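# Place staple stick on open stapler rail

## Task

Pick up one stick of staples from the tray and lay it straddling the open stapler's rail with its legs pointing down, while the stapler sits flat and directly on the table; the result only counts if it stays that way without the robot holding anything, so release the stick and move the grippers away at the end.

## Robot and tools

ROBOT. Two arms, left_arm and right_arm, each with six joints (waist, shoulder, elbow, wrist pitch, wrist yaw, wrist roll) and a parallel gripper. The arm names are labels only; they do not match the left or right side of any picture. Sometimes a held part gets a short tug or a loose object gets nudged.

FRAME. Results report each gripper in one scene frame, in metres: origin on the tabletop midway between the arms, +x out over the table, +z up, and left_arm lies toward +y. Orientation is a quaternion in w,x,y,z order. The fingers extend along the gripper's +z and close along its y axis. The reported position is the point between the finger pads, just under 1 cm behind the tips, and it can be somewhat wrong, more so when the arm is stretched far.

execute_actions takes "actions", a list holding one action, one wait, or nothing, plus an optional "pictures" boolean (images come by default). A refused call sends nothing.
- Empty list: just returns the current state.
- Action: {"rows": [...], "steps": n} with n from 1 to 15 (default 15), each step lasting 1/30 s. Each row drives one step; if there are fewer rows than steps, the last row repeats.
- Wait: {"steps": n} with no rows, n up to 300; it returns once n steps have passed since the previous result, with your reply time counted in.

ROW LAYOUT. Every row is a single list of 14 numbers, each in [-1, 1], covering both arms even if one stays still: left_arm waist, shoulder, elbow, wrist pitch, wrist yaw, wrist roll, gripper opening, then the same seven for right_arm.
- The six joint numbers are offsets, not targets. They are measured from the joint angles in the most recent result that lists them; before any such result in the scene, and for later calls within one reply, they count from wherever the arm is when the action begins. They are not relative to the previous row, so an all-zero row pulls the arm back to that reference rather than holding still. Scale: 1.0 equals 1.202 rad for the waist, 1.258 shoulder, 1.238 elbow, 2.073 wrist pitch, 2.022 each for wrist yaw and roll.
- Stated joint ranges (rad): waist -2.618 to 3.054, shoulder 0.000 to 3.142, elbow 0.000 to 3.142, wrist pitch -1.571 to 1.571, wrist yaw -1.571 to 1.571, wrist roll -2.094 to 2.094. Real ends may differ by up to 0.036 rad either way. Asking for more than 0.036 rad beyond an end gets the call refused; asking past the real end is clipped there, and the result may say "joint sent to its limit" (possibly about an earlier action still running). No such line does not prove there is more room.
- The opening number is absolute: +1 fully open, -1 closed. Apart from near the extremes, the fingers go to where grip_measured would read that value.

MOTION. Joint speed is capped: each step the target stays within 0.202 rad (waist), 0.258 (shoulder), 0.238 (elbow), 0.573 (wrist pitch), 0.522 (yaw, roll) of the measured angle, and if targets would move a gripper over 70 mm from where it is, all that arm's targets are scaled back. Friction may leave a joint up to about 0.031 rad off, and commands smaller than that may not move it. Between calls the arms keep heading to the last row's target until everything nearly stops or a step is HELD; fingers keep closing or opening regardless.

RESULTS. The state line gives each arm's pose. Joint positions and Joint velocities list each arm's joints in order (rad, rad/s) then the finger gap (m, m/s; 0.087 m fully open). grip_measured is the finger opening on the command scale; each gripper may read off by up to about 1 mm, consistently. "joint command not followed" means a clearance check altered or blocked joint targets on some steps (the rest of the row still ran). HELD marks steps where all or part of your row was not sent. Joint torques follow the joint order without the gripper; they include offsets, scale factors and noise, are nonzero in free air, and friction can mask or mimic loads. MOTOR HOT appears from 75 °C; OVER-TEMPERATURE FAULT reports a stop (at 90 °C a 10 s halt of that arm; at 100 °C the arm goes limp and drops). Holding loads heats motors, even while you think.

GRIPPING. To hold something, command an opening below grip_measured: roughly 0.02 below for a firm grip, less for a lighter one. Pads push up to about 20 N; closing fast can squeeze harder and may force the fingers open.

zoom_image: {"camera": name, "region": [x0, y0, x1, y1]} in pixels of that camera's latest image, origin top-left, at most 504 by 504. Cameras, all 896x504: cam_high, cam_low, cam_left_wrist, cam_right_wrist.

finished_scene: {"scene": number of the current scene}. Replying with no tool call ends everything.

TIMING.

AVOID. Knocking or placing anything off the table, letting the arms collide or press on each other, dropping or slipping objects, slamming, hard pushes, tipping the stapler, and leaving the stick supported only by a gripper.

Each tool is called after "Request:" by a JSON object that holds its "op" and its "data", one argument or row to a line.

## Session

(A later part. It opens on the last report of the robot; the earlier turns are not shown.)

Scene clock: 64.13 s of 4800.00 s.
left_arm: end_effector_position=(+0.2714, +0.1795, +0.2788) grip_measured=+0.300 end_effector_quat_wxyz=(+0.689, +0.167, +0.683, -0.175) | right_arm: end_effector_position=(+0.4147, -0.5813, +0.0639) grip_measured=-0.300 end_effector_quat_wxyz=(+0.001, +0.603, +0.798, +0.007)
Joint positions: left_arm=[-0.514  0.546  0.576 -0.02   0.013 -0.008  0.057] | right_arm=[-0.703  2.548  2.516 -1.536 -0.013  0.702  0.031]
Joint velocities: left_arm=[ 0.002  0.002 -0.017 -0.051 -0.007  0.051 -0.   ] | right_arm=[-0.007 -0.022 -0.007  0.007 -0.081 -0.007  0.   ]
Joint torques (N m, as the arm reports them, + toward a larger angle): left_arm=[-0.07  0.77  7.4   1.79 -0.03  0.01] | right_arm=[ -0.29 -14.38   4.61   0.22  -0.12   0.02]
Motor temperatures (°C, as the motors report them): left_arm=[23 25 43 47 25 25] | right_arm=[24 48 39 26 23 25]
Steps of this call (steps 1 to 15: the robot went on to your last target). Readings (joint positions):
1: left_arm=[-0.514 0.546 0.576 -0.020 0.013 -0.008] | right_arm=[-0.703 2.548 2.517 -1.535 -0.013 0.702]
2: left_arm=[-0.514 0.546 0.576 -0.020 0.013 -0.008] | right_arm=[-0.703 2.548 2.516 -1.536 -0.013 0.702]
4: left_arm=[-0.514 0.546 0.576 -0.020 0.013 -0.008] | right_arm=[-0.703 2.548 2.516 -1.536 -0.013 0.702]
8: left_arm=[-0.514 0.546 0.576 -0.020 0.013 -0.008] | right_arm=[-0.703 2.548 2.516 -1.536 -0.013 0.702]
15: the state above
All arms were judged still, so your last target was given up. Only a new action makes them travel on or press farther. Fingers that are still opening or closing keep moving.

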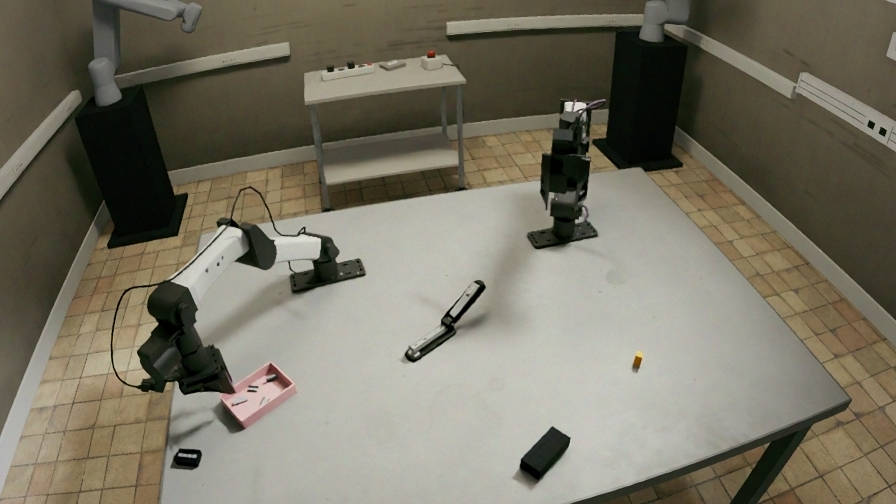

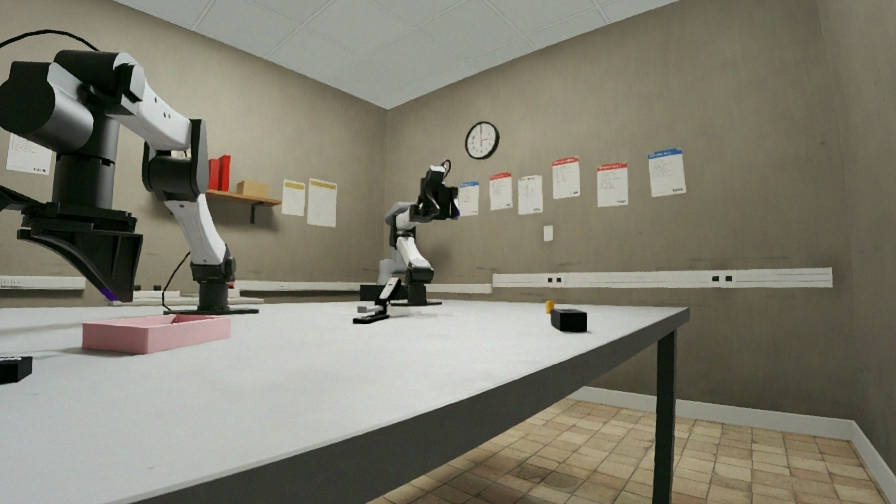

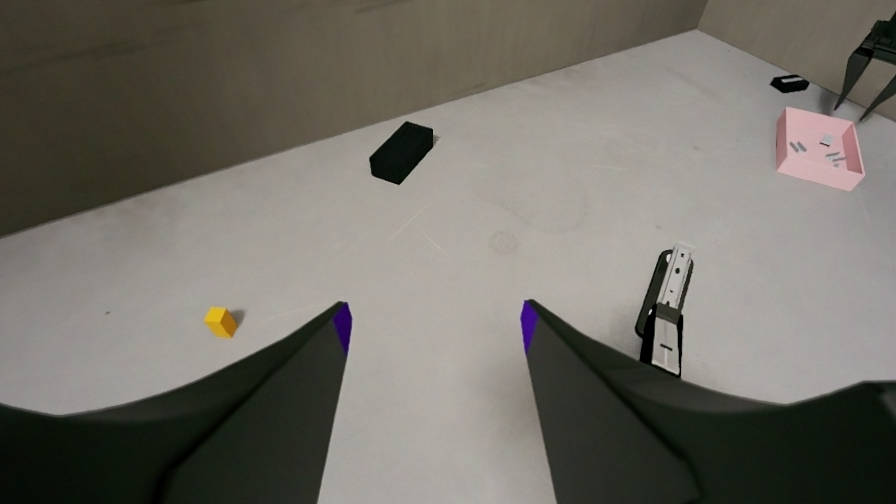

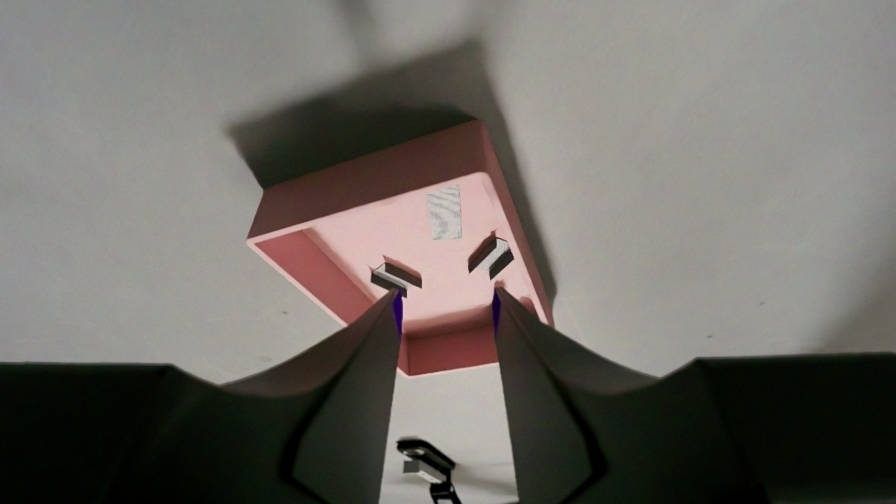

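Request:
{"op": "execute_actions", "data": {
  "actions": [
    {"rows":[[0,0,0,0,0,0,0.3,0,0,-0.11,0.07,0,-0.04,-0.45]],"steps":15}
  ],
  "pictures": false
}}

Request:
{"op": "execute_actions", "data": {
  "actions": [
    {"steps":15}
  ]
}}

Scene clock: 70.90 s of 4800.00 s.
left_arm: end_effector_position=(+0.2714, +0.1795, +0.2788) grip_measured=+0.300 end_effector_quat_wxyz=(+0.689, +0.167, +0.683, -0.175) | right_arm: end_effector_position=(+0.4154, -0.5845, +0.0320) grip_measured=-0.450 end_effector_quat_wxyz=(-0.001, +0.575, +0.818, +0.007)
Joint positions: left_arm=[-0.514  0.546  0.576 -0.02   0.013 -0.008  0.057] | right_arm=[-0.703  2.552  2.395 -1.415 -0.014  0.633  0.024]
Joint velocities: left_arm=[-0.017  0.007  0.007 -0.051  0.037 -0.051 -0.001] | right_arm=[ 0.002 -0.007  0.002  0.095 -0.007 -0.125 -0.   ]
Joint torques (N m, as the arm reports them, + toward a larger angle): left_arm=[ 0.04  0.75  7.36  1.8  -0.03  0.05] | right_arm=[ -0.3  -13.23   5.35   0.61  -0.12  -0.08]
Motor temperatures (°C, as the motors report them): left_arm=[23 25 43 47 25 25] | right_arm=[24 50 39 26 23 25]
Steps of this call (steps 1 to 90: nothing new was sent; then 3.27 s passed at rest; steps 91 to 105: all 15 steps of this action). Readings (joint positions):
91: left_arm=[-0.514 0.546 0.576 -0.020 0.013 -0.008] | right_arm=[-0.703 2.544 2.492 -1.516 -0.013 0.691]
92: left_arm=[-0.514 0.546 0.576 -0.020 0.013 -0.008] | right_arm=[-0.703 2.538 2.462 -1.491 -0.013 0.678]
94: left_arm=[-0.514 0.546 0.576 -0.020 0.013 -0.008] | right_arm=[-0.703 2.542 2.419 -1.462 -0.013 0.661]
98: left_arm=[-0.514 0.546 0.576 -0.020 0.013 -0.008] | right_arm=[-0.703 2.552 2.395 -1.436 -0.014 0.642]
105: the state above

Scene clock: 71.40 s of 4800.00 s.
left_arm: end_effector_position=(+0.2714, +0.1795, +0.2788) grip_measured=+0.300 end_effector_quat_wxyz=(+0.689, +0.167, +0.683, -0.175) | right_arm: end_effector_position=(+0.4160, -0.5850, +0.0319) grip_measured=-0.450 end_effector_quat_wxyz=(+0.001, +0.574, +0.819, +0.007)
Joint positions: left_arm=[-0.514  0.546  0.576 -0.02   0.013 -0.008  0.057] | right_arm=[-0.703  2.552  2.395 -1.411 -0.014  0.63   0.024]
Joint velocities: left_arm=[-0.017 -0.007 -0.007  0.066 -0.022  0.022  0.   ] | right_arm=[-0.002  0.002  0.002 -0.022  0.051  0.022 -0.001]
Joint torques (N m, as the arm reports them, + toward a larger angle): left_arm=[-0.03  0.71  7.43  1.78 -0.01  0.02] | right_arm=[ -0.31 -13.27   5.4    0.66  -0.12  -0.08]
Motor temperatures (°C, as the motors report them): left_arm=[23 25 43 47 25 25] | right_arm=[24 50 39 26 23 25]
Steps of this call (steps 1 to 15: the robot went on to your last target). Readings (joint positions):
1: left_arm=[-0.514 0.546 0.576 -0.020 0.013 -0.008] | right_arm=[-0.703 2.552 2.395 -1.414 -0.014 0.632]
2: left_arm=[-0.514 0.546 0.576 -0.020 0.013 -0.008] | right_arm=[-0.703 2.552 2.395 -1.414 -0.014 0.631]
4: left_arm=[-0.514 0.546 0.576 -0.020 0.013 -0.008] | right_arm=[-0.703 2.552 2.395 -1.412 -0.014 0.631]
8: left_arm=[-0.514 0.546 0.576 -0.020 0.013 -0.008] | right_arm=[-0.703 2.552 2.395 -1.412 -0.014 0.630]
15: the state above
All arms were judged still, so your last target was given up. Only a new action makes them travel on or press farther. Fingers that are still opening or closing keep moving.

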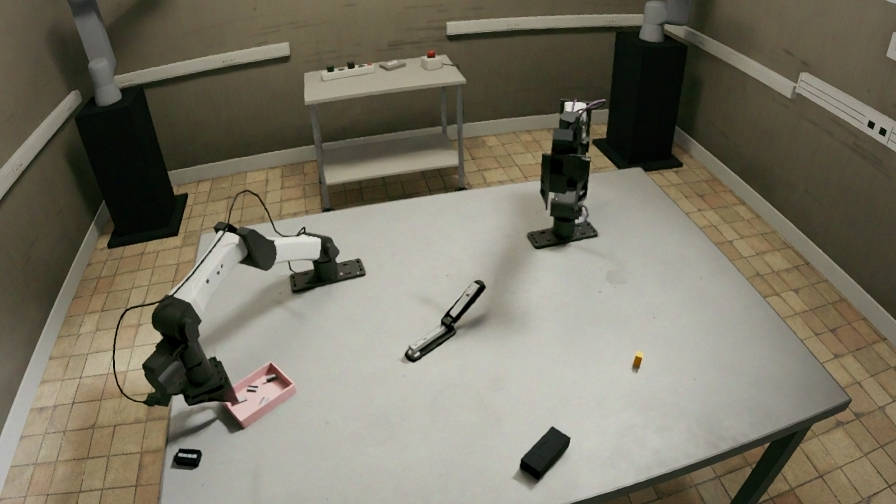

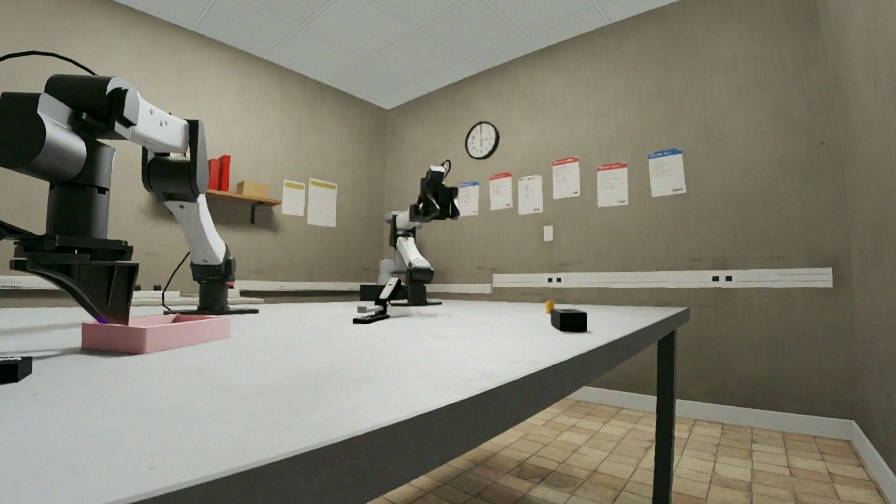

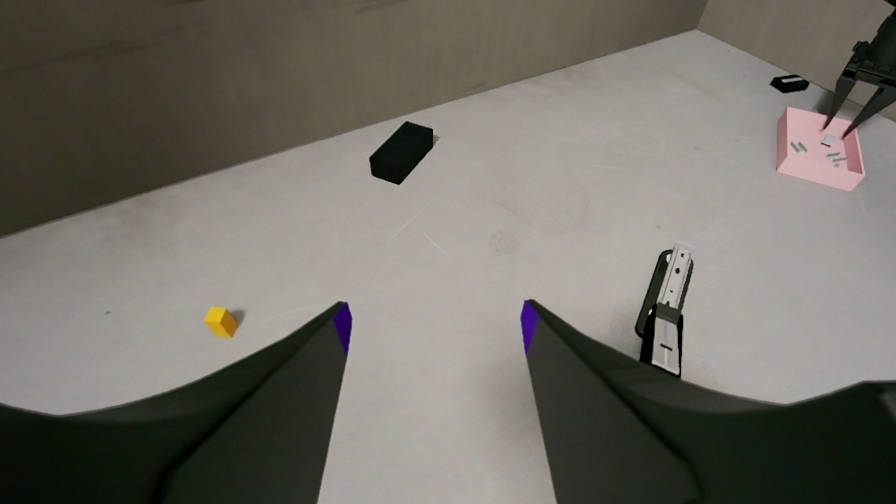

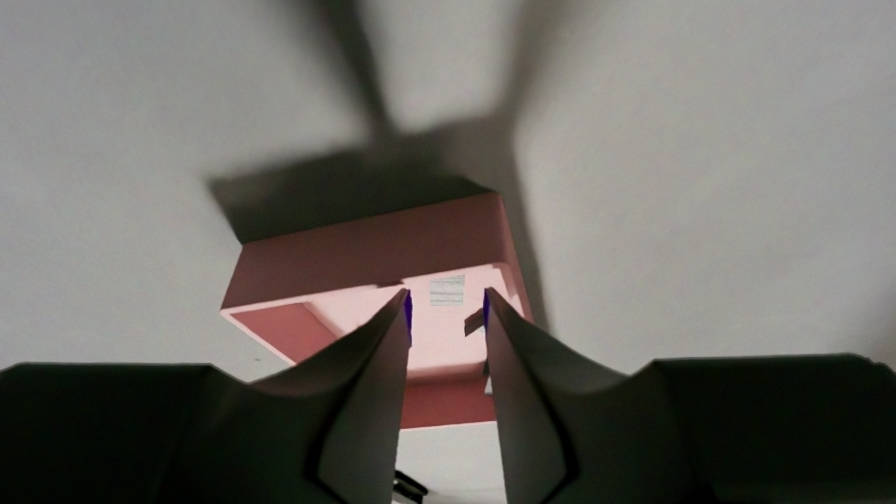

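Request:
{"op": "execute_actions", "data": {
  "actions": [
    {"rows":[[0,0,0,0,0,0,0.3,0,0,-0.075,0.03,0,0,-0.45]],"steps":15}
  ],
  "pictures": false
}}

Request:
{"op": "execute_actions", "data": {
  "actions": [
    {"steps":15}
  ]
}}

Request:
{"op": "zoom_image", "data": {
  "camera": "cam_left_wrist",
  "region": [760,60,896,200]
}}

Scene clock: 78.00 s of 4800.00 s.
left_arm: end_effector_position=(+0.2714, +0.1795, +0.2788) grip_measured=+0.300 end_effector_quat_wxyz=(+0.689, +0.167, +0.683, -0.175) | right_arm: end_effector_position=(+0.4103, -0.5796, +0.0186) grip_measured=-0.450 end_effector_quat_wxyz=(-0.015, +0.574, +0.819, +0.010)
Joint positions: left_arm=[-0.514  0.546  0.576 -0.02   0.013 -0.008  0.057] | right_arm=[-0.703  2.548  2.329 -1.382 -0.021  0.63   0.024]
Joint velocities: left_arm=[-0.002 -0.007  0.002  0.037  0.022 -0.007 -0.001] | right_arm=[ 0.012 -0.017 -0.002 -0.022 -0.051 -0.081  0.001]
Joint torques (N m, as the arm reports them, + toward a larger angle): left_arm=[-0.03  0.64  7.38  1.78 -0.03  0.04] | right_arm=[ -0.29 -12.59   4.29   0.73  -0.05   0.02]
Motor temperatures (°C, as the motors report them): left_arm=[23 25 43 47 25 25] | right_arm=[24 51 38 26 23 25]
Steps of this call (steps 1 to 90: nothing new was sent; then 3.10 s passed at rest; steps 91 to 105: all 15 steps of this action). Readings (joint positions):
91: left_arm=[-0.514 0.546 0.576 -0.020 0.013 -0.008] | right_arm=[-0.703 2.551 2.381 -1.401 -0.014 0.630]
92: left_arm=[-0.514 0.546 0.576 -0.020 0.013 -0.008] | right_arm=[-0.703 2.548 2.364 -1.391 -0.014 0.630]
94: left_arm=[-0.514 0.546 0.576 -0.020 0.013 -0.008] | right_arm=[-0.703 2.548 2.336 -1.384 -0.019 0.630]
98: left_arm=[-0.514 0.546 0.576 -0.020 0.013 -0.008] | right_arm=[-0.703 2.548 2.329 -1.382 -0.021 0.630]
105: the state above

Scene clock: 78.50 s of 4800.00 s.
left_arm: end_effector_position=(+0.2714, +0.1795, +0.2788) grip_measured=+0.300 end_effector_quat_wxyz=(+0.689, +0.167, +0.683, -0.175) | right_arm: end_effector_position=(+0.4103, -0.5796, +0.0186) grip_measured=-0.450 end_effector_quat_wxyz=(-0.015, +0.574, +0.819, +0.010)
Joint positions: left_arm=[-0.514  0.546  0.576 -0.02   0.013 -0.008  0.057] | right_arm=[-0.703  2.548  2.329 -1.382 -0.021  0.63   0.024]
Joint velocities: left_arm=[-0.007 -0.007  0.002  0.022  0.051  0.051  0.   ] | right_arm=[ 0.007 -0.007 -0.012  0.007  0.066  0.037 -0.001]
Joint torques (N m, as the arm reports them, + toward a larger angle): left_arm=[ 0.02  0.76  7.32  1.77 -0.03  0.06] | right_arm=[ -0.3  -12.56   4.28   0.73  -0.06   0.02]
Motor temperatures (°C, as the motors report them): left_arm=[23 25 43 47 25 25] | right_arm=[24 51 38 26 23 25]
Steps of this call (steps 1 to 15: the robot went on to your last target). Readings (joint positions):
1: left_arm=[-0.514 0.546 0.576 -0.020 0.013 -0.008] | right_arm=[-0.703 2.548 2.329 -1.382 -0.021 0.630]
2: left_arm=[-0.514 0.546 0.576 -0.020 0.013 -0.008] | right_arm=[-0.703 2.548 2.329 -1.382 -0.021 0.630]
4: left_arm=[-0.514 0.546 0.576 -0.020 0.013 -0.008] | right_arm=[-0.703 2.548 2.329 -1.382 -0.021 0.630]
8: left_arm=[-0.514 0.546 0.576 -0.020 0.013 -0.008] | right_arm=[-0.703 2.548 2.329 -1.382 -0.021 0.630]
15: the state above
All arms were judged still, so your last target was given up. Only a new action makes them travel on or press farther. Fingers that are still opening or closing keep moving.

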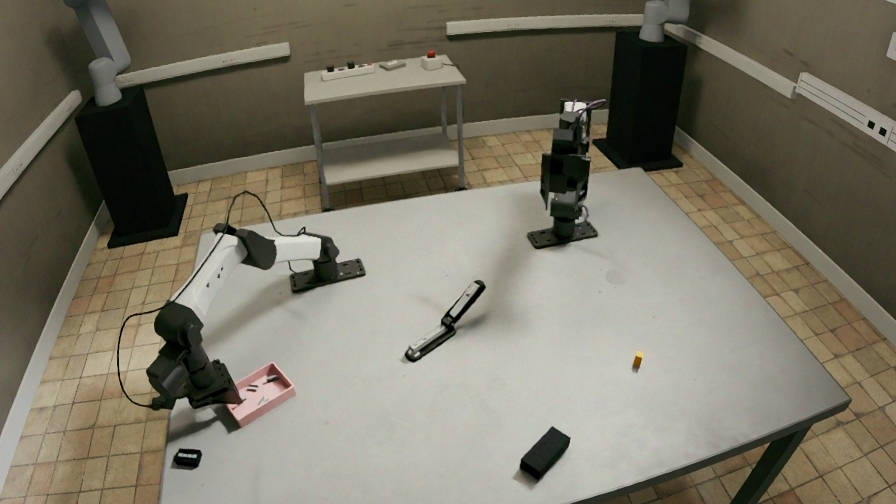

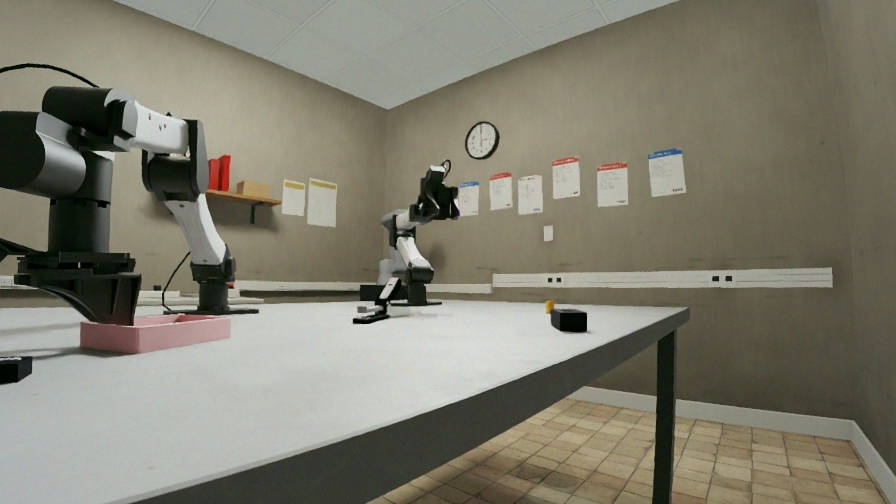

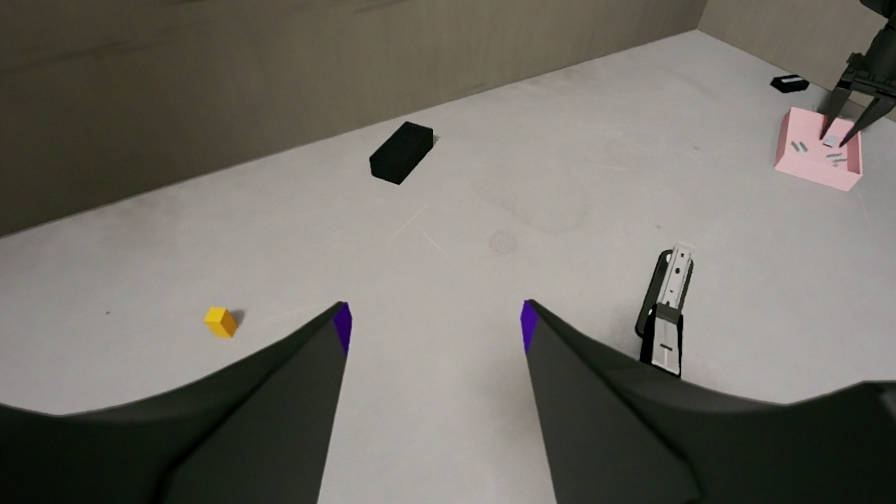

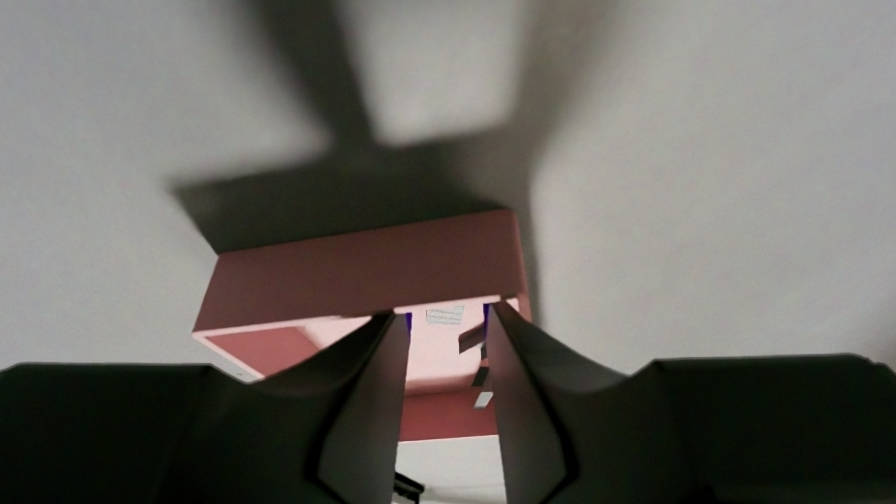

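Region (760, 60, 896, 200) of cam_left_wrist's 896x504 image, scaled by 3.600, with more detail than that image has; it fills the left 490 columns of this view, and the rest is white.

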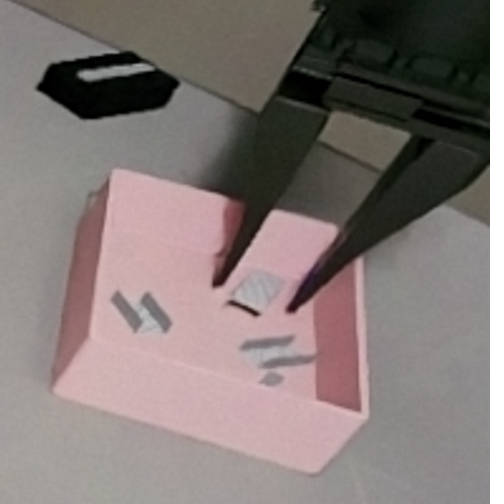

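Request:
{"op": "execute_actions", "data": {
  "actions": [
    {"rows":[[0,0,0,0,0,0,0.3,0,0,-0.035,0.02,0,0,-0.5],[0,0,0,0,0,0,0.3,0,0,-0.035,0.02,0,0,-0.55],[0,0,0,0,0,0,0.3,0,0,-0.035,0.02,0,0,-0.6],[0,0,0,0,0,0,0.3,0,0,-0.035,0.02,0,0,-0.62],[0,0,0,0,0,0,0.3,0,0,-0.035,0.02,0,0,-0.64],[0,0,0,0,0,0,0.3,0,0,-0.035,0.02,0,0,-0.66],[0,0,0,0,0,0,0.3,0,0,-0.035,0.02,0,0,-0.68],[0,0,0,0,0,0,0.3,0,0,-0.035,0.02,0,0,-0.7],[0,0,0,0,0,0,0.3,0,0,-0.035,0.02,0,0,-0.74],[0,0,0,0,0,0,0.3,0,0,-0.035,0.02,0,0,-0.8],[0,0,0,0,0,0,0.3,0,0,-0.035,0.02,0,0,-0.9]],"steps":15}
  ]
}}

Request:
{"op": "zoom_image", "data": {
  "camera": "cam_left_wrist",
  "region": [760,60,896,200]
}}

Scene clock: 87.53 s of 4800.00 s.
left_arm: end_effector_position=(+0.2714, +0.1795, +0.2788) grip_measured=+0.300 end_effector_quat_wxyz=(+0.689, +0.167, +0.683, -0.175) | right_arm: end_effector_position=(+0.4113, -0.5779, +0.0155) grip_measured=-0.738 end_effector_quat_wxyz=(-0.016, +0.574, +0.819, +0.016)
Joint positions: left_arm=[-0.514  0.546  0.576 -0.02   0.013 -0.008  0.057] | right_arm=[-0.703  2.548  2.316 -1.369 -0.032  0.63   0.011]
Joint velocities: left_arm=[ 0.002 -0.002 -0.002  0.022  0.051  0.037  0.001] | right_arm=[ 0.007 -0.002 -0.002  0.066  0.051 -0.037 -0.002]
Joint torques (N m, as the arm reports them, + toward a larger angle): left_arm=[ 0.01  0.79  7.41  1.79 -0.02  0.04] | right_arm=[ -0.28 -12.86   4.06   0.67  -0.03   0.03]
Motor temperatures (°C, as the motors report them): left_arm=[23 25 44 47 25 25] | right_arm=[24 51 38 26 23 25]
Steps of this call (steps 1 to 90: nothing new was sent; then 5.53 s passed at rest; steps 91 to 105: all 15 steps of this action). Readings (joint positions):
91: left_arm=[-0.514 0.546 0.576 -0.020 0.013 -0.008] | right_arm=[-0.703 2.548 2.326 -1.380 -0.022 0.630]
92: left_arm=[-0.514 0.546 0.576 -0.020 0.013 -0.008] | right_arm=[-0.703 2.548 2.323 -1.378 -0.024 0.630]
94: left_arm=[-0.514 0.546 0.576 -0.020 0.013 -0.008] | right_arm=[-0.703 2.548 2.316 -1.375 -0.026 0.630]
98: left_arm=[-0.514 0.546 0.576 -0.020 0.013 -0.008] | right_arm=[-0.703 2.548 2.316 -1.370 -0.030 0.630]
105: the state above

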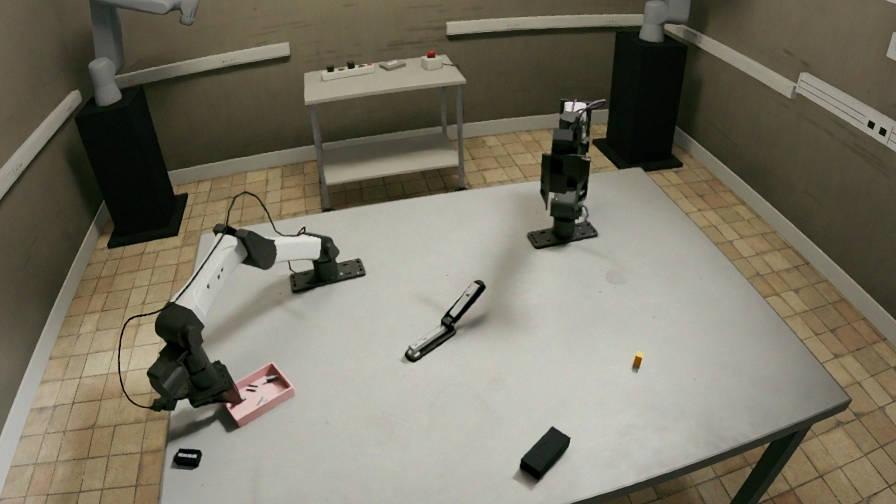

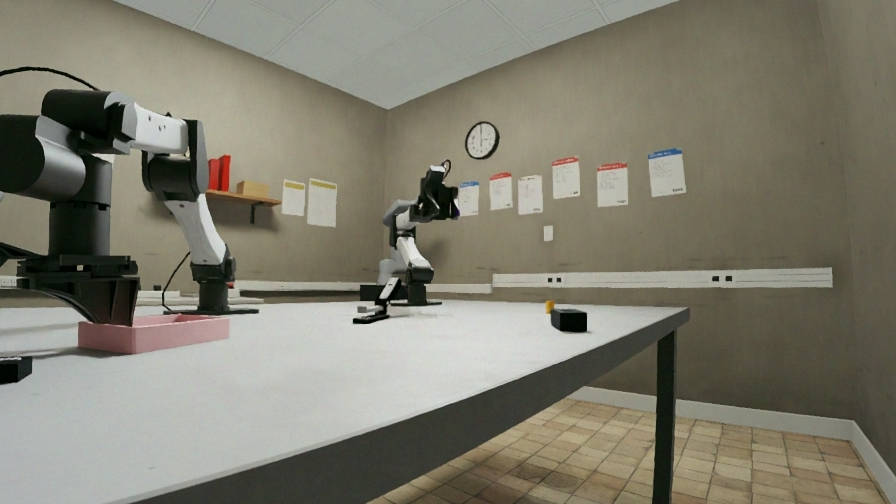

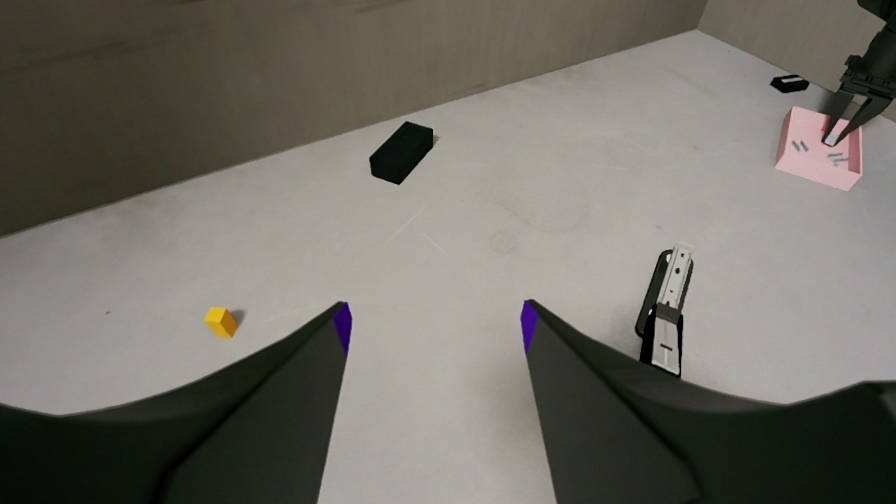

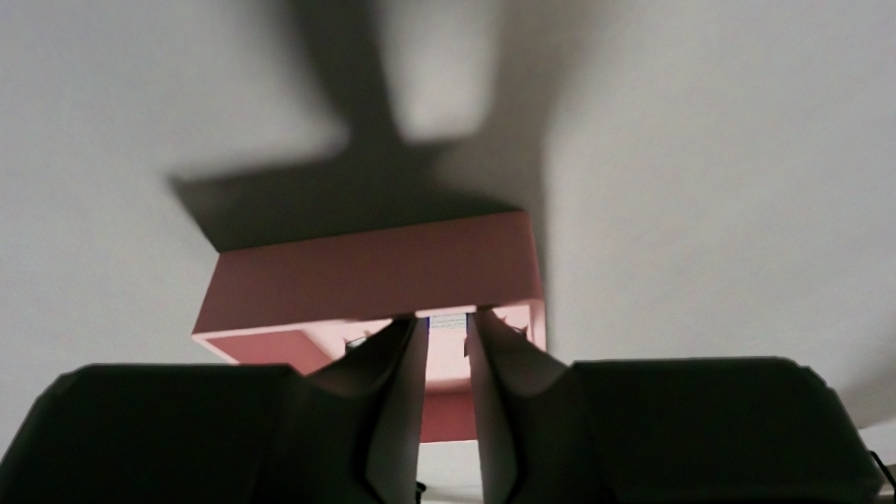

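Region (760, 60, 896, 200) of cam_left_wrist's 896x504 image, scaled by 3.600, with more detail than that image has; it fills the left 490 columns of this view, and the rest is white.

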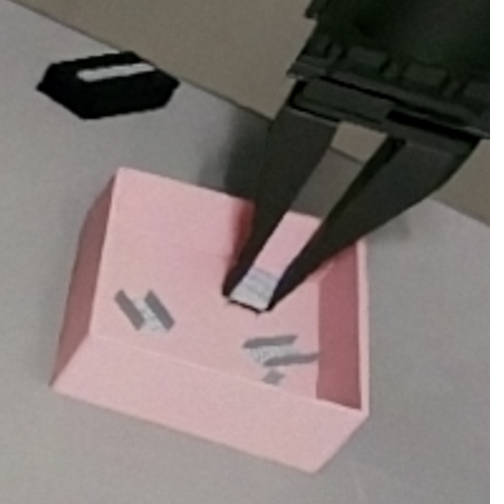

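Request:
{"op": "execute_actions", "data": {
  "actions": [
    {"rows":[[0,0,0,0,0,0,0.3,0,-0.16,0,-0.08,0,0,-0.9]],"steps":15}
  ],
  "pictures": false
}}

Request:
{"op": "execute_actions", "data": {
  "actions": [
    {"steps":10}
  ],
  "pictures": false
}}

Scene clock: 103.07 s of 4800.00 s.
left_arm: end_effector_position=(+0.2714, +0.1795, +0.2788) grip_measured=+0.300 end_effector_quat_wxyz=(+0.689, +0.167, +0.683, -0.175) | right_arm: end_effector_position=(+0.3897, -0.5633, +0.1069) grip_measured=-0.738 end_effector_quat_wxyz=(+0.015, +0.573, +0.819, +0.016)
Joint positions: left_arm=[-0.514  0.546  0.576 -0.02   0.013 -0.008  0.057] | right_arm=[-0.703  2.338  2.309 -1.512 -0.032  0.63   0.011]
Joint velocities: left_arm=[-0.002 -0.022 -0.007  0.022 -0.066  0.022 -0.001] | right_arm=[-0.007 -0.002 -0.002 -0.081  0.022 -0.037  0.   ]
Joint torques (N m, as the arm reports them, + toward a larger angle): left_arm=[ 0.01  0.74  7.41  1.77 -0.03  0.04] | right_arm=[ -0.33 -10.94   7.13   0.3   -0.12   0.01]
Motor temperatures (°C, as the motors report them): left_arm=[23 25 44 47 25 25] | right_arm=[24 52 37 26 23 25]
Steps of this call (steps 1 to 15: the robot went on to your last target; steps 16 to 90: nothing new was sent; then 12.03 s passed at rest; steps 91 to 105: all 15 steps of this action). Readings (joint positions):
91: left_arm=[-0.514 0.546 0.576 -0.020 0.013 -0.008] | right_arm=[-0.703 2.537 2.314 -1.376 -0.032 0.630]
92: left_arm=[-0.514 0.546 0.576 -0.020 0.013 -0.008] | right_arm=[-0.703 2.520 2.309 -1.397 -0.032 0.630]
94: left_arm=[-0.514 0.546 0.576 -0.020 0.013 -0.008] | right_arm=[-0.703 2.464 2.309 -1.438 -0.032 0.630]
98: left_arm=[-0.514 0.546 0.576 -0.020 0.013 -0.008] | right_arm=[-0.703 2.349 2.309 -1.483 -0.032 0.630]
105: the state above

Scene clock: 103.40 s of 4800.00 s.
left_arm: end_effector_position=(+0.2714, +0.1795, +0.2788) grip_measured=+0.300 end_effector_quat_wxyz=(+0.689, +0.167, +0.683, -0.175) | right_arm: end_effector_position=(+0.3886, -0.5626, +0.1071) grip_measured=-0.738 end_effector_quat_wxyz=(+0.012, +0.574, +0.819, +0.016)
Joint positions: left_arm=[-0.514  0.546  0.576 -0.02   0.013 -0.008  0.057] | right_arm=[-0.703  2.338  2.309 -1.517 -0.032  0.63   0.011]
Joint velocities: left_arm=[-0.002 -0.022 -0.007  0.022  0.007  0.037  0.   ] | right_arm=[-0.002  0.007 -0.002 -0.022 -0.022  0.037 -0.   ]
Joint torques (N m, as the arm reports them, + toward a larger angle): left_arm=[-0.01  0.7   7.35  1.82 -0.01  0.02] | right_arm=[ -0.31 -11.02   7.12   0.27  -0.13   0.02]
Motor temperatures (°C, as the motors report them): left_arm=[23 25 44 47 25 25] | right_arm=[24 52 37 26 23 25]
Steps of this call (steps 1 to 10: the robot went on to your last target). Readings (joint positions):
1: left_arm=[-0.514 0.546 0.576 -0.020 0.013 -0.008] | right_arm=[-0.703 2.338 2.309 -1.513 -0.032 0.630]
2: left_arm=[-0.514 0.546 0.576 -0.020 0.013 -0.008] | right_arm=[-0.703 2.338 2.309 -1.514 -0.032 0.630]
4: left_arm=[-0.514 0.546 0.576 -0.020 0.013 -0.008] | right_arm=[-0.703 2.338 2.309 -1.515 -0.032 0.630]
8: left_arm=[-0.514 0.546 0.576 -0.020 0.013 -0.008] | right_arm=[-0.703 2.338 2.309 -1.517 -0.032 0.630]
10: the state above

Request:
{"op": "execute_actions", "data": {
  "actions": [
    {"rows":[[0,0,0,0,0,0,0.3,1.0,-0.15,-0.22,0.035,0.025,0.46,-0.9]],"steps":15}
  ],
  "pictures": false
}}

Request:
{"op": "execute_actions", "data": {
  "actions": [
    {"steps":40}
  ]
}}

Scene clock: 112.10 s of 4800.00 s.
left_arm: end_effector_position=(+0.2714, +0.1795, +0.2788) grip_measured=+0.300 end_effector_quat_wxyz=(+0.689, +0.167, +0.683, -0.175) | right_arm: end_effector_position=(+0.4283, -0.2485, +0.1081) grip_measured=-0.738 end_effector_quat_wxyz=(+0.004, +0.603, +0.798, -0.005)
Joint positions: left_arm=[-0.514  0.546  0.576 -0.02   0.013 -0.008  0.057] | right_arm=[ 0.045  2.189  2.066 -1.45   0.013  1.45   0.011]
Joint velocities: left_arm=[-0.002 -0.002 -0.002 -0.051 -0.007  0.051 -0.001] | right_arm=[ 1.697 -0.002 -0.027  0.139  0.022  0.52  -0.001]
Joint torques (N m, as the arm reports them, + toward a larger angle): left_arm=[-0.06  0.82  7.46  1.79 -0.05  0.04] | right_arm=[ -0.08 -13.23   4.52   0.29  -0.06   0.12]
Motor temperatures (°C, as the motors report them): left_arm=[23 25 44 48 25 25] | right_arm=[24 51 38 26 23 25]
Steps of this call (steps 1 to 15: the robot went on to your last target; steps 16 to 90: nothing new was sent; then 5.20 s passed at rest; steps 91 to 105: all 15 steps of this action). Readings (joint positions):
91: left_arm=[-0.514 0.546 0.576 -0.020 0.013 -0.008] | right_arm=[-0.692 2.318 2.272 -1.495 -0.023 0.687]
92: left_arm=[-0.514 0.546 0.576 -0.020 0.013 -0.008] | right_arm=[-0.671 2.287 2.212 -1.481 -0.011 0.760]
94: left_arm=[-0.514 0.546 0.576 -0.020 0.013 -0.008] | right_arm=[-0.594 2.236 2.128 -1.480 0.001 0.908]
98: left_arm=[-0.514 0.546 0.576 -0.020 0.013 -0.008] | right_arm=[-0.379 2.194 2.078 -1.473 0.008 1.203]
105: the state above

Scene clock: 113.43 s of 4800.00 s.
left_arm: end_effector_position=(+0.2714, +0.1795, +0.2788) grip_measured=+0.300 end_effector_quat_wxyz=(+0.689, +0.167, +0.683, -0.175) | right_arm: end_effector_position=(+0.3471, -0.0775, +0.1081) grip_measured=-0.738 end_effector_quat_wxyz=(+0.007, +0.455, +0.891, -0.001)
Joint positions: left_arm=[-0.514  0.546  0.576 -0.02   0.013 -0.008  0.057] | right_arm=[ 0.496  2.189  2.066 -1.443  0.013  1.551  0.011]
Joint velocities: left_arm=[ 0.002  0.002  0.012  0.022 -0.022  0.081  0.001] | right_arm=[-0.002  0.017 -0.012  0.051 -0.051 -0.007 -0.   ]
Joint torques (N m, as the arm reports them, + toward a larger angle): left_arm=[ 0.01  0.66  7.36  1.8  -0.03  0.03] | right_arm=[ -0.08 -13.77   4.02   0.33  -0.03   0.12]
Motor temperatures (°C, as the motors report them): left_arm=[23 25 44 48 25 25] | right_arm=[24 51 38 26 23 25]
Steps of this call (steps 1 to 40: the robot went on to your last target). Readings (joint positions):
1: left_arm=[-0.514 0.546 0.576 -0.020 0.013 -0.008] | right_arm=[0.106 2.189 2.066 -1.448 0.014 1.466]
2: left_arm=[-0.514 0.546 0.576 -0.020 0.013 -0.008] | right_arm=[0.167 2.189 2.066 -1.447 0.014 1.480]
4: left_arm=[-0.514 0.546 0.576 -0.020 0.013 -0.008] | right_arm=[0.289 2.189 2.066 -1.444 0.015 1.500]
8: left_arm=[-0.514 0.546 0.576 -0.020 0.013 -0.008] | right_arm=[0.505 2.189 2.066 -1.443 0.010 1.528]
40: the state above

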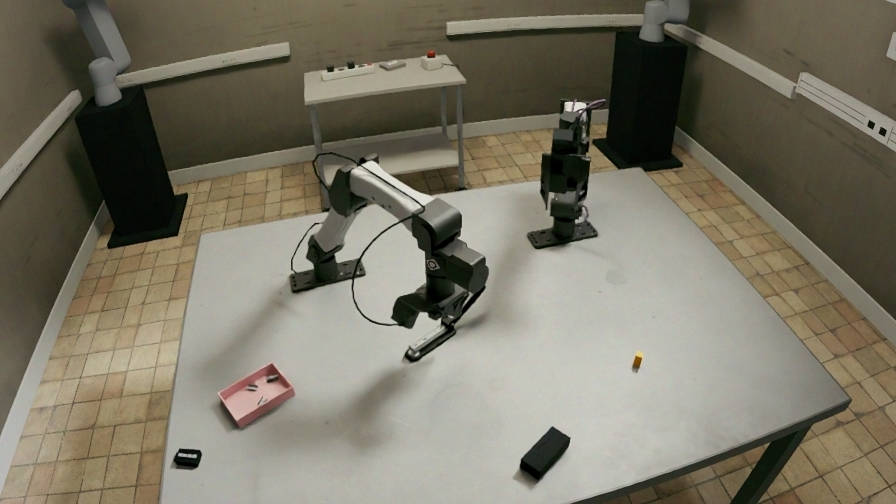

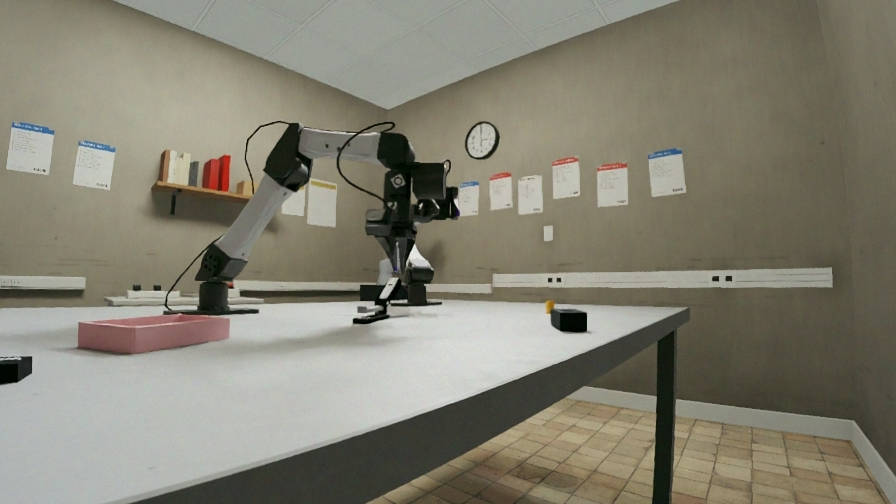

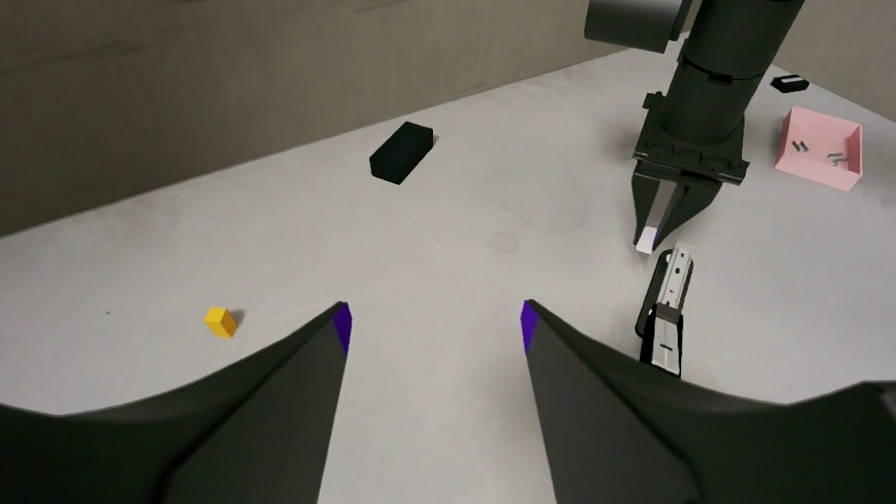

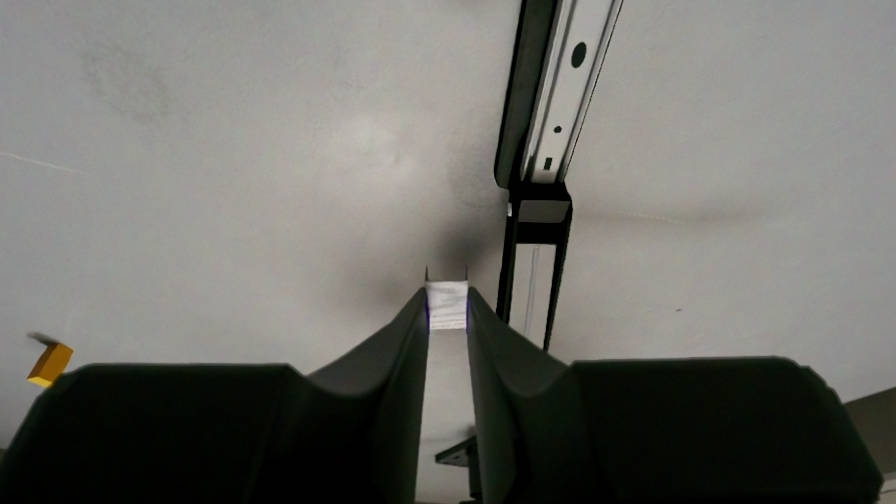

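Request:
{"op": "execute_actions", "data": {
  "actions": [
    {"rows":[[0,0,0,0,0,0,0.3,-0.085,-0.16,-0.23,0.045,0,0,-0.9]],"steps":15}
  ],
  "pictures": false
}}

Request:
{"op": "execute_actions", "data": {
  "actions": [
    {"steps":20}
  ]
}}

Scene clock: 120.03 s of 4800.00 s.
left_arm: end_effector_position=(+0.2714, +0.1795, +0.2788) grip_measured=+0.300 end_effector_quat_wxyz=(+0.689, +0.167, +0.683, -0.175) | right_arm: end_effector_position=(+0.3390, -0.1349, +0.1137) grip_measured=-0.738 end_effector_quat_wxyz=(+0.007, +0.503, +0.864, -0.003)
Joint positions: left_arm=[-0.514  0.546  0.576 -0.02   0.013 -0.008  0.057] | right_arm=[ 0.386  2.005  1.808 -1.372  0.015  1.551  0.011]
Joint velocities: left_arm=[-0.002 -0.007  0.002  0.066 -0.022  0.022  0.   ] | right_arm=[ 0.012  0.007  0.007  0.051 -0.066 -0.022  0.002]
Joint torques (N m, as the arm reports them, + toward a larger angle): left_arm=[ 0.    0.77  7.42  1.79 -0.02  0.03] | right_arm=[  0.33 -10.73   4.28   0.56  -0.1    0.02]
Motor temperatures (°C, as the motors report them): left_arm=[23 25 44 48 25 25] | right_arm=[24 52 37 26 23 25]
Steps of this call (steps 1 to 15: the robot went on to your last target; steps 16 to 90: nothing new was sent; then 3.10 s passed at rest; steps 91 to 105: all 15 steps of this action). Readings (joint positions):
91: left_arm=[-0.514 0.546 0.576 -0.020 0.013 -0.008] | right_arm=[0.488 2.158 2.013 -1.404 0.010 1.551]
92: left_arm=[-0.514 0.546 0.576 -0.020 0.013 -0.008] | right_arm=[0.474 2.110 1.928 -1.378 0.007 1.551]
94: left_arm=[-0.514 0.546 0.576 -0.020 0.013 -0.008] | right_arm=[0.426 2.039 1.828 -1.386 0.007 1.551]
98: left_arm=[-0.514 0.546 0.576 -0.020 0.013 -0.008] | right_arm=[0.380 2.005 1.808 -1.383 0.015 1.551]
105: the state above

Scene clock: 120.70 s of 4800.00 s.
left_arm: end_effector_position=(+0.2714, +0.1795, +0.2788) grip_measured=+0.300 end_effector_quat_wxyz=(+0.689, +0.167, +0.683, -0.175) | right_arm: end_effector_position=(+0.3396, -0.1346, +0.1137) grip_measured=-0.738 end_effector_quat_wxyz=(+0.007, +0.503, +0.864, -0.002)
Joint positions: left_arm=[-0.514  0.546  0.576 -0.02   0.013 -0.008  0.057] | right_arm=[ 0.386  2.005  1.808 -1.369  0.015  1.551  0.011]
Joint velocities: left_arm=[ 0.002  0.022 -0.002 -0.095 -0.022 -0.081  0.   ] | right_arm=[-0.012 -0.002 -0.012  0.095  0.022 -0.095  0.   ]
Joint torques (N m, as the arm reports them, + toward a larger angle): left_arm=[-0.06  0.73  7.44  1.81 -0.06  0.02] | right_arm=[  0.32 -10.72   4.31   0.57  -0.1    0.02]
Motor temperatures (°C, as the motors report them): left_arm=[23 25 44 48 25 25] | right_arm=[24 52 37 26 23 25]
Steps of this call (steps 1 to 15: the robot went on to your last target; steps 16 to 20: nothing new was sent). Readings (joint positions):
1: left_arm=[-0.514 0.546 0.576 -0.020 0.013 -0.008] | right_arm=[0.386 2.005 1.808 -1.371 0.015 1.551]
2: left_arm=[-0.514 0.546 0.576 -0.020 0.013 -0.008] | right_arm=[0.386 2.005 1.808 -1.371 0.015 1.551]
4: left_arm=[-0.514 0.546 0.576 -0.020 0.013 -0.008] | right_arm=[0.386 2.005 1.808 -1.370 0.015 1.551]
8: left_arm=[-0.514 0.546 0.576 -0.020 0.013 -0.008] | right_arm=[0.386 2.005 1.808 -1.370 0.015 1.551]
20: the state above
All arms were judged still, so your last target was given up. Only a new action makes them travel on or press farther. Fingers that are still opening or closing keep moving.

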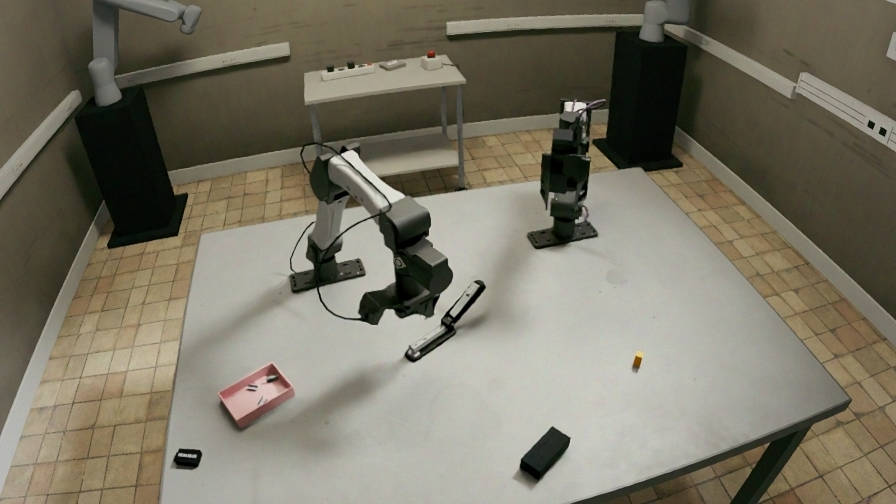

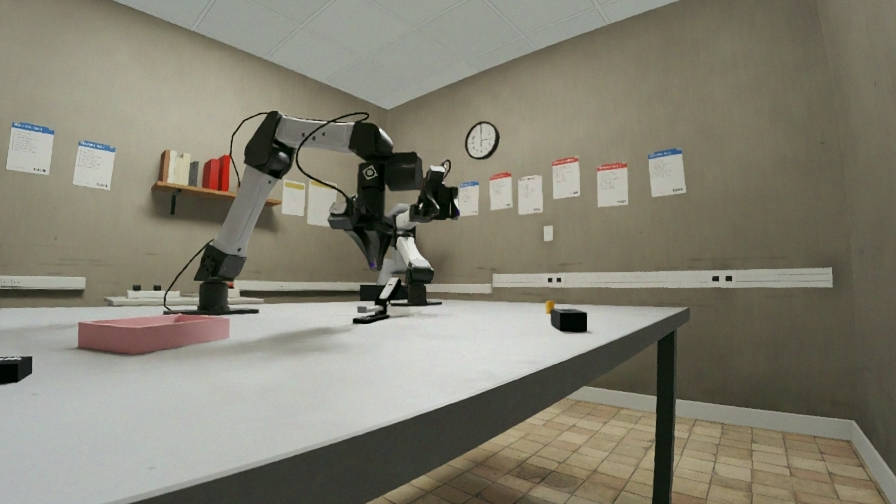

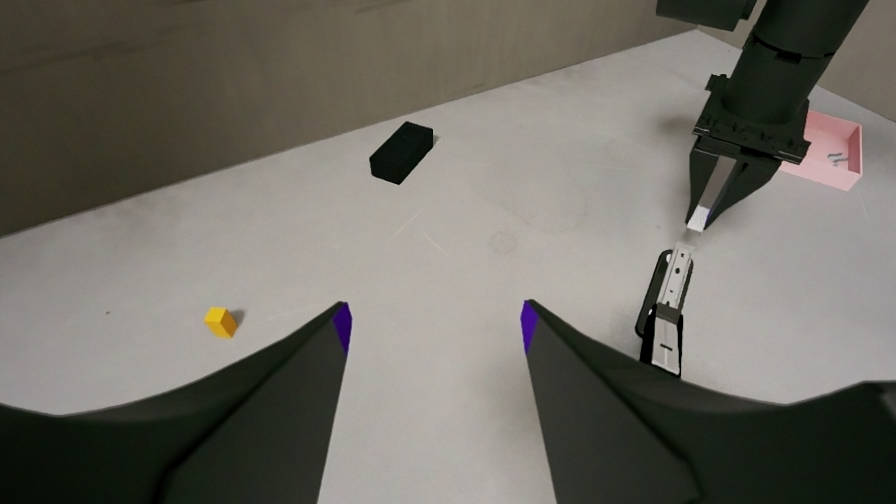

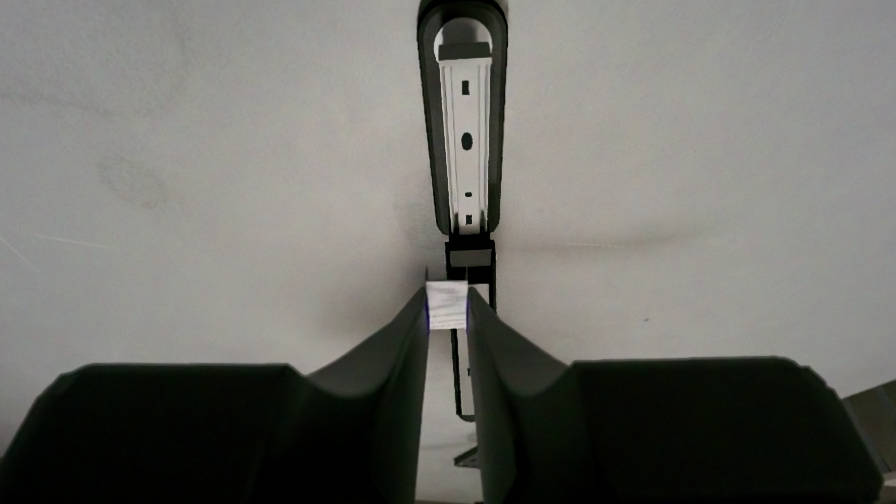

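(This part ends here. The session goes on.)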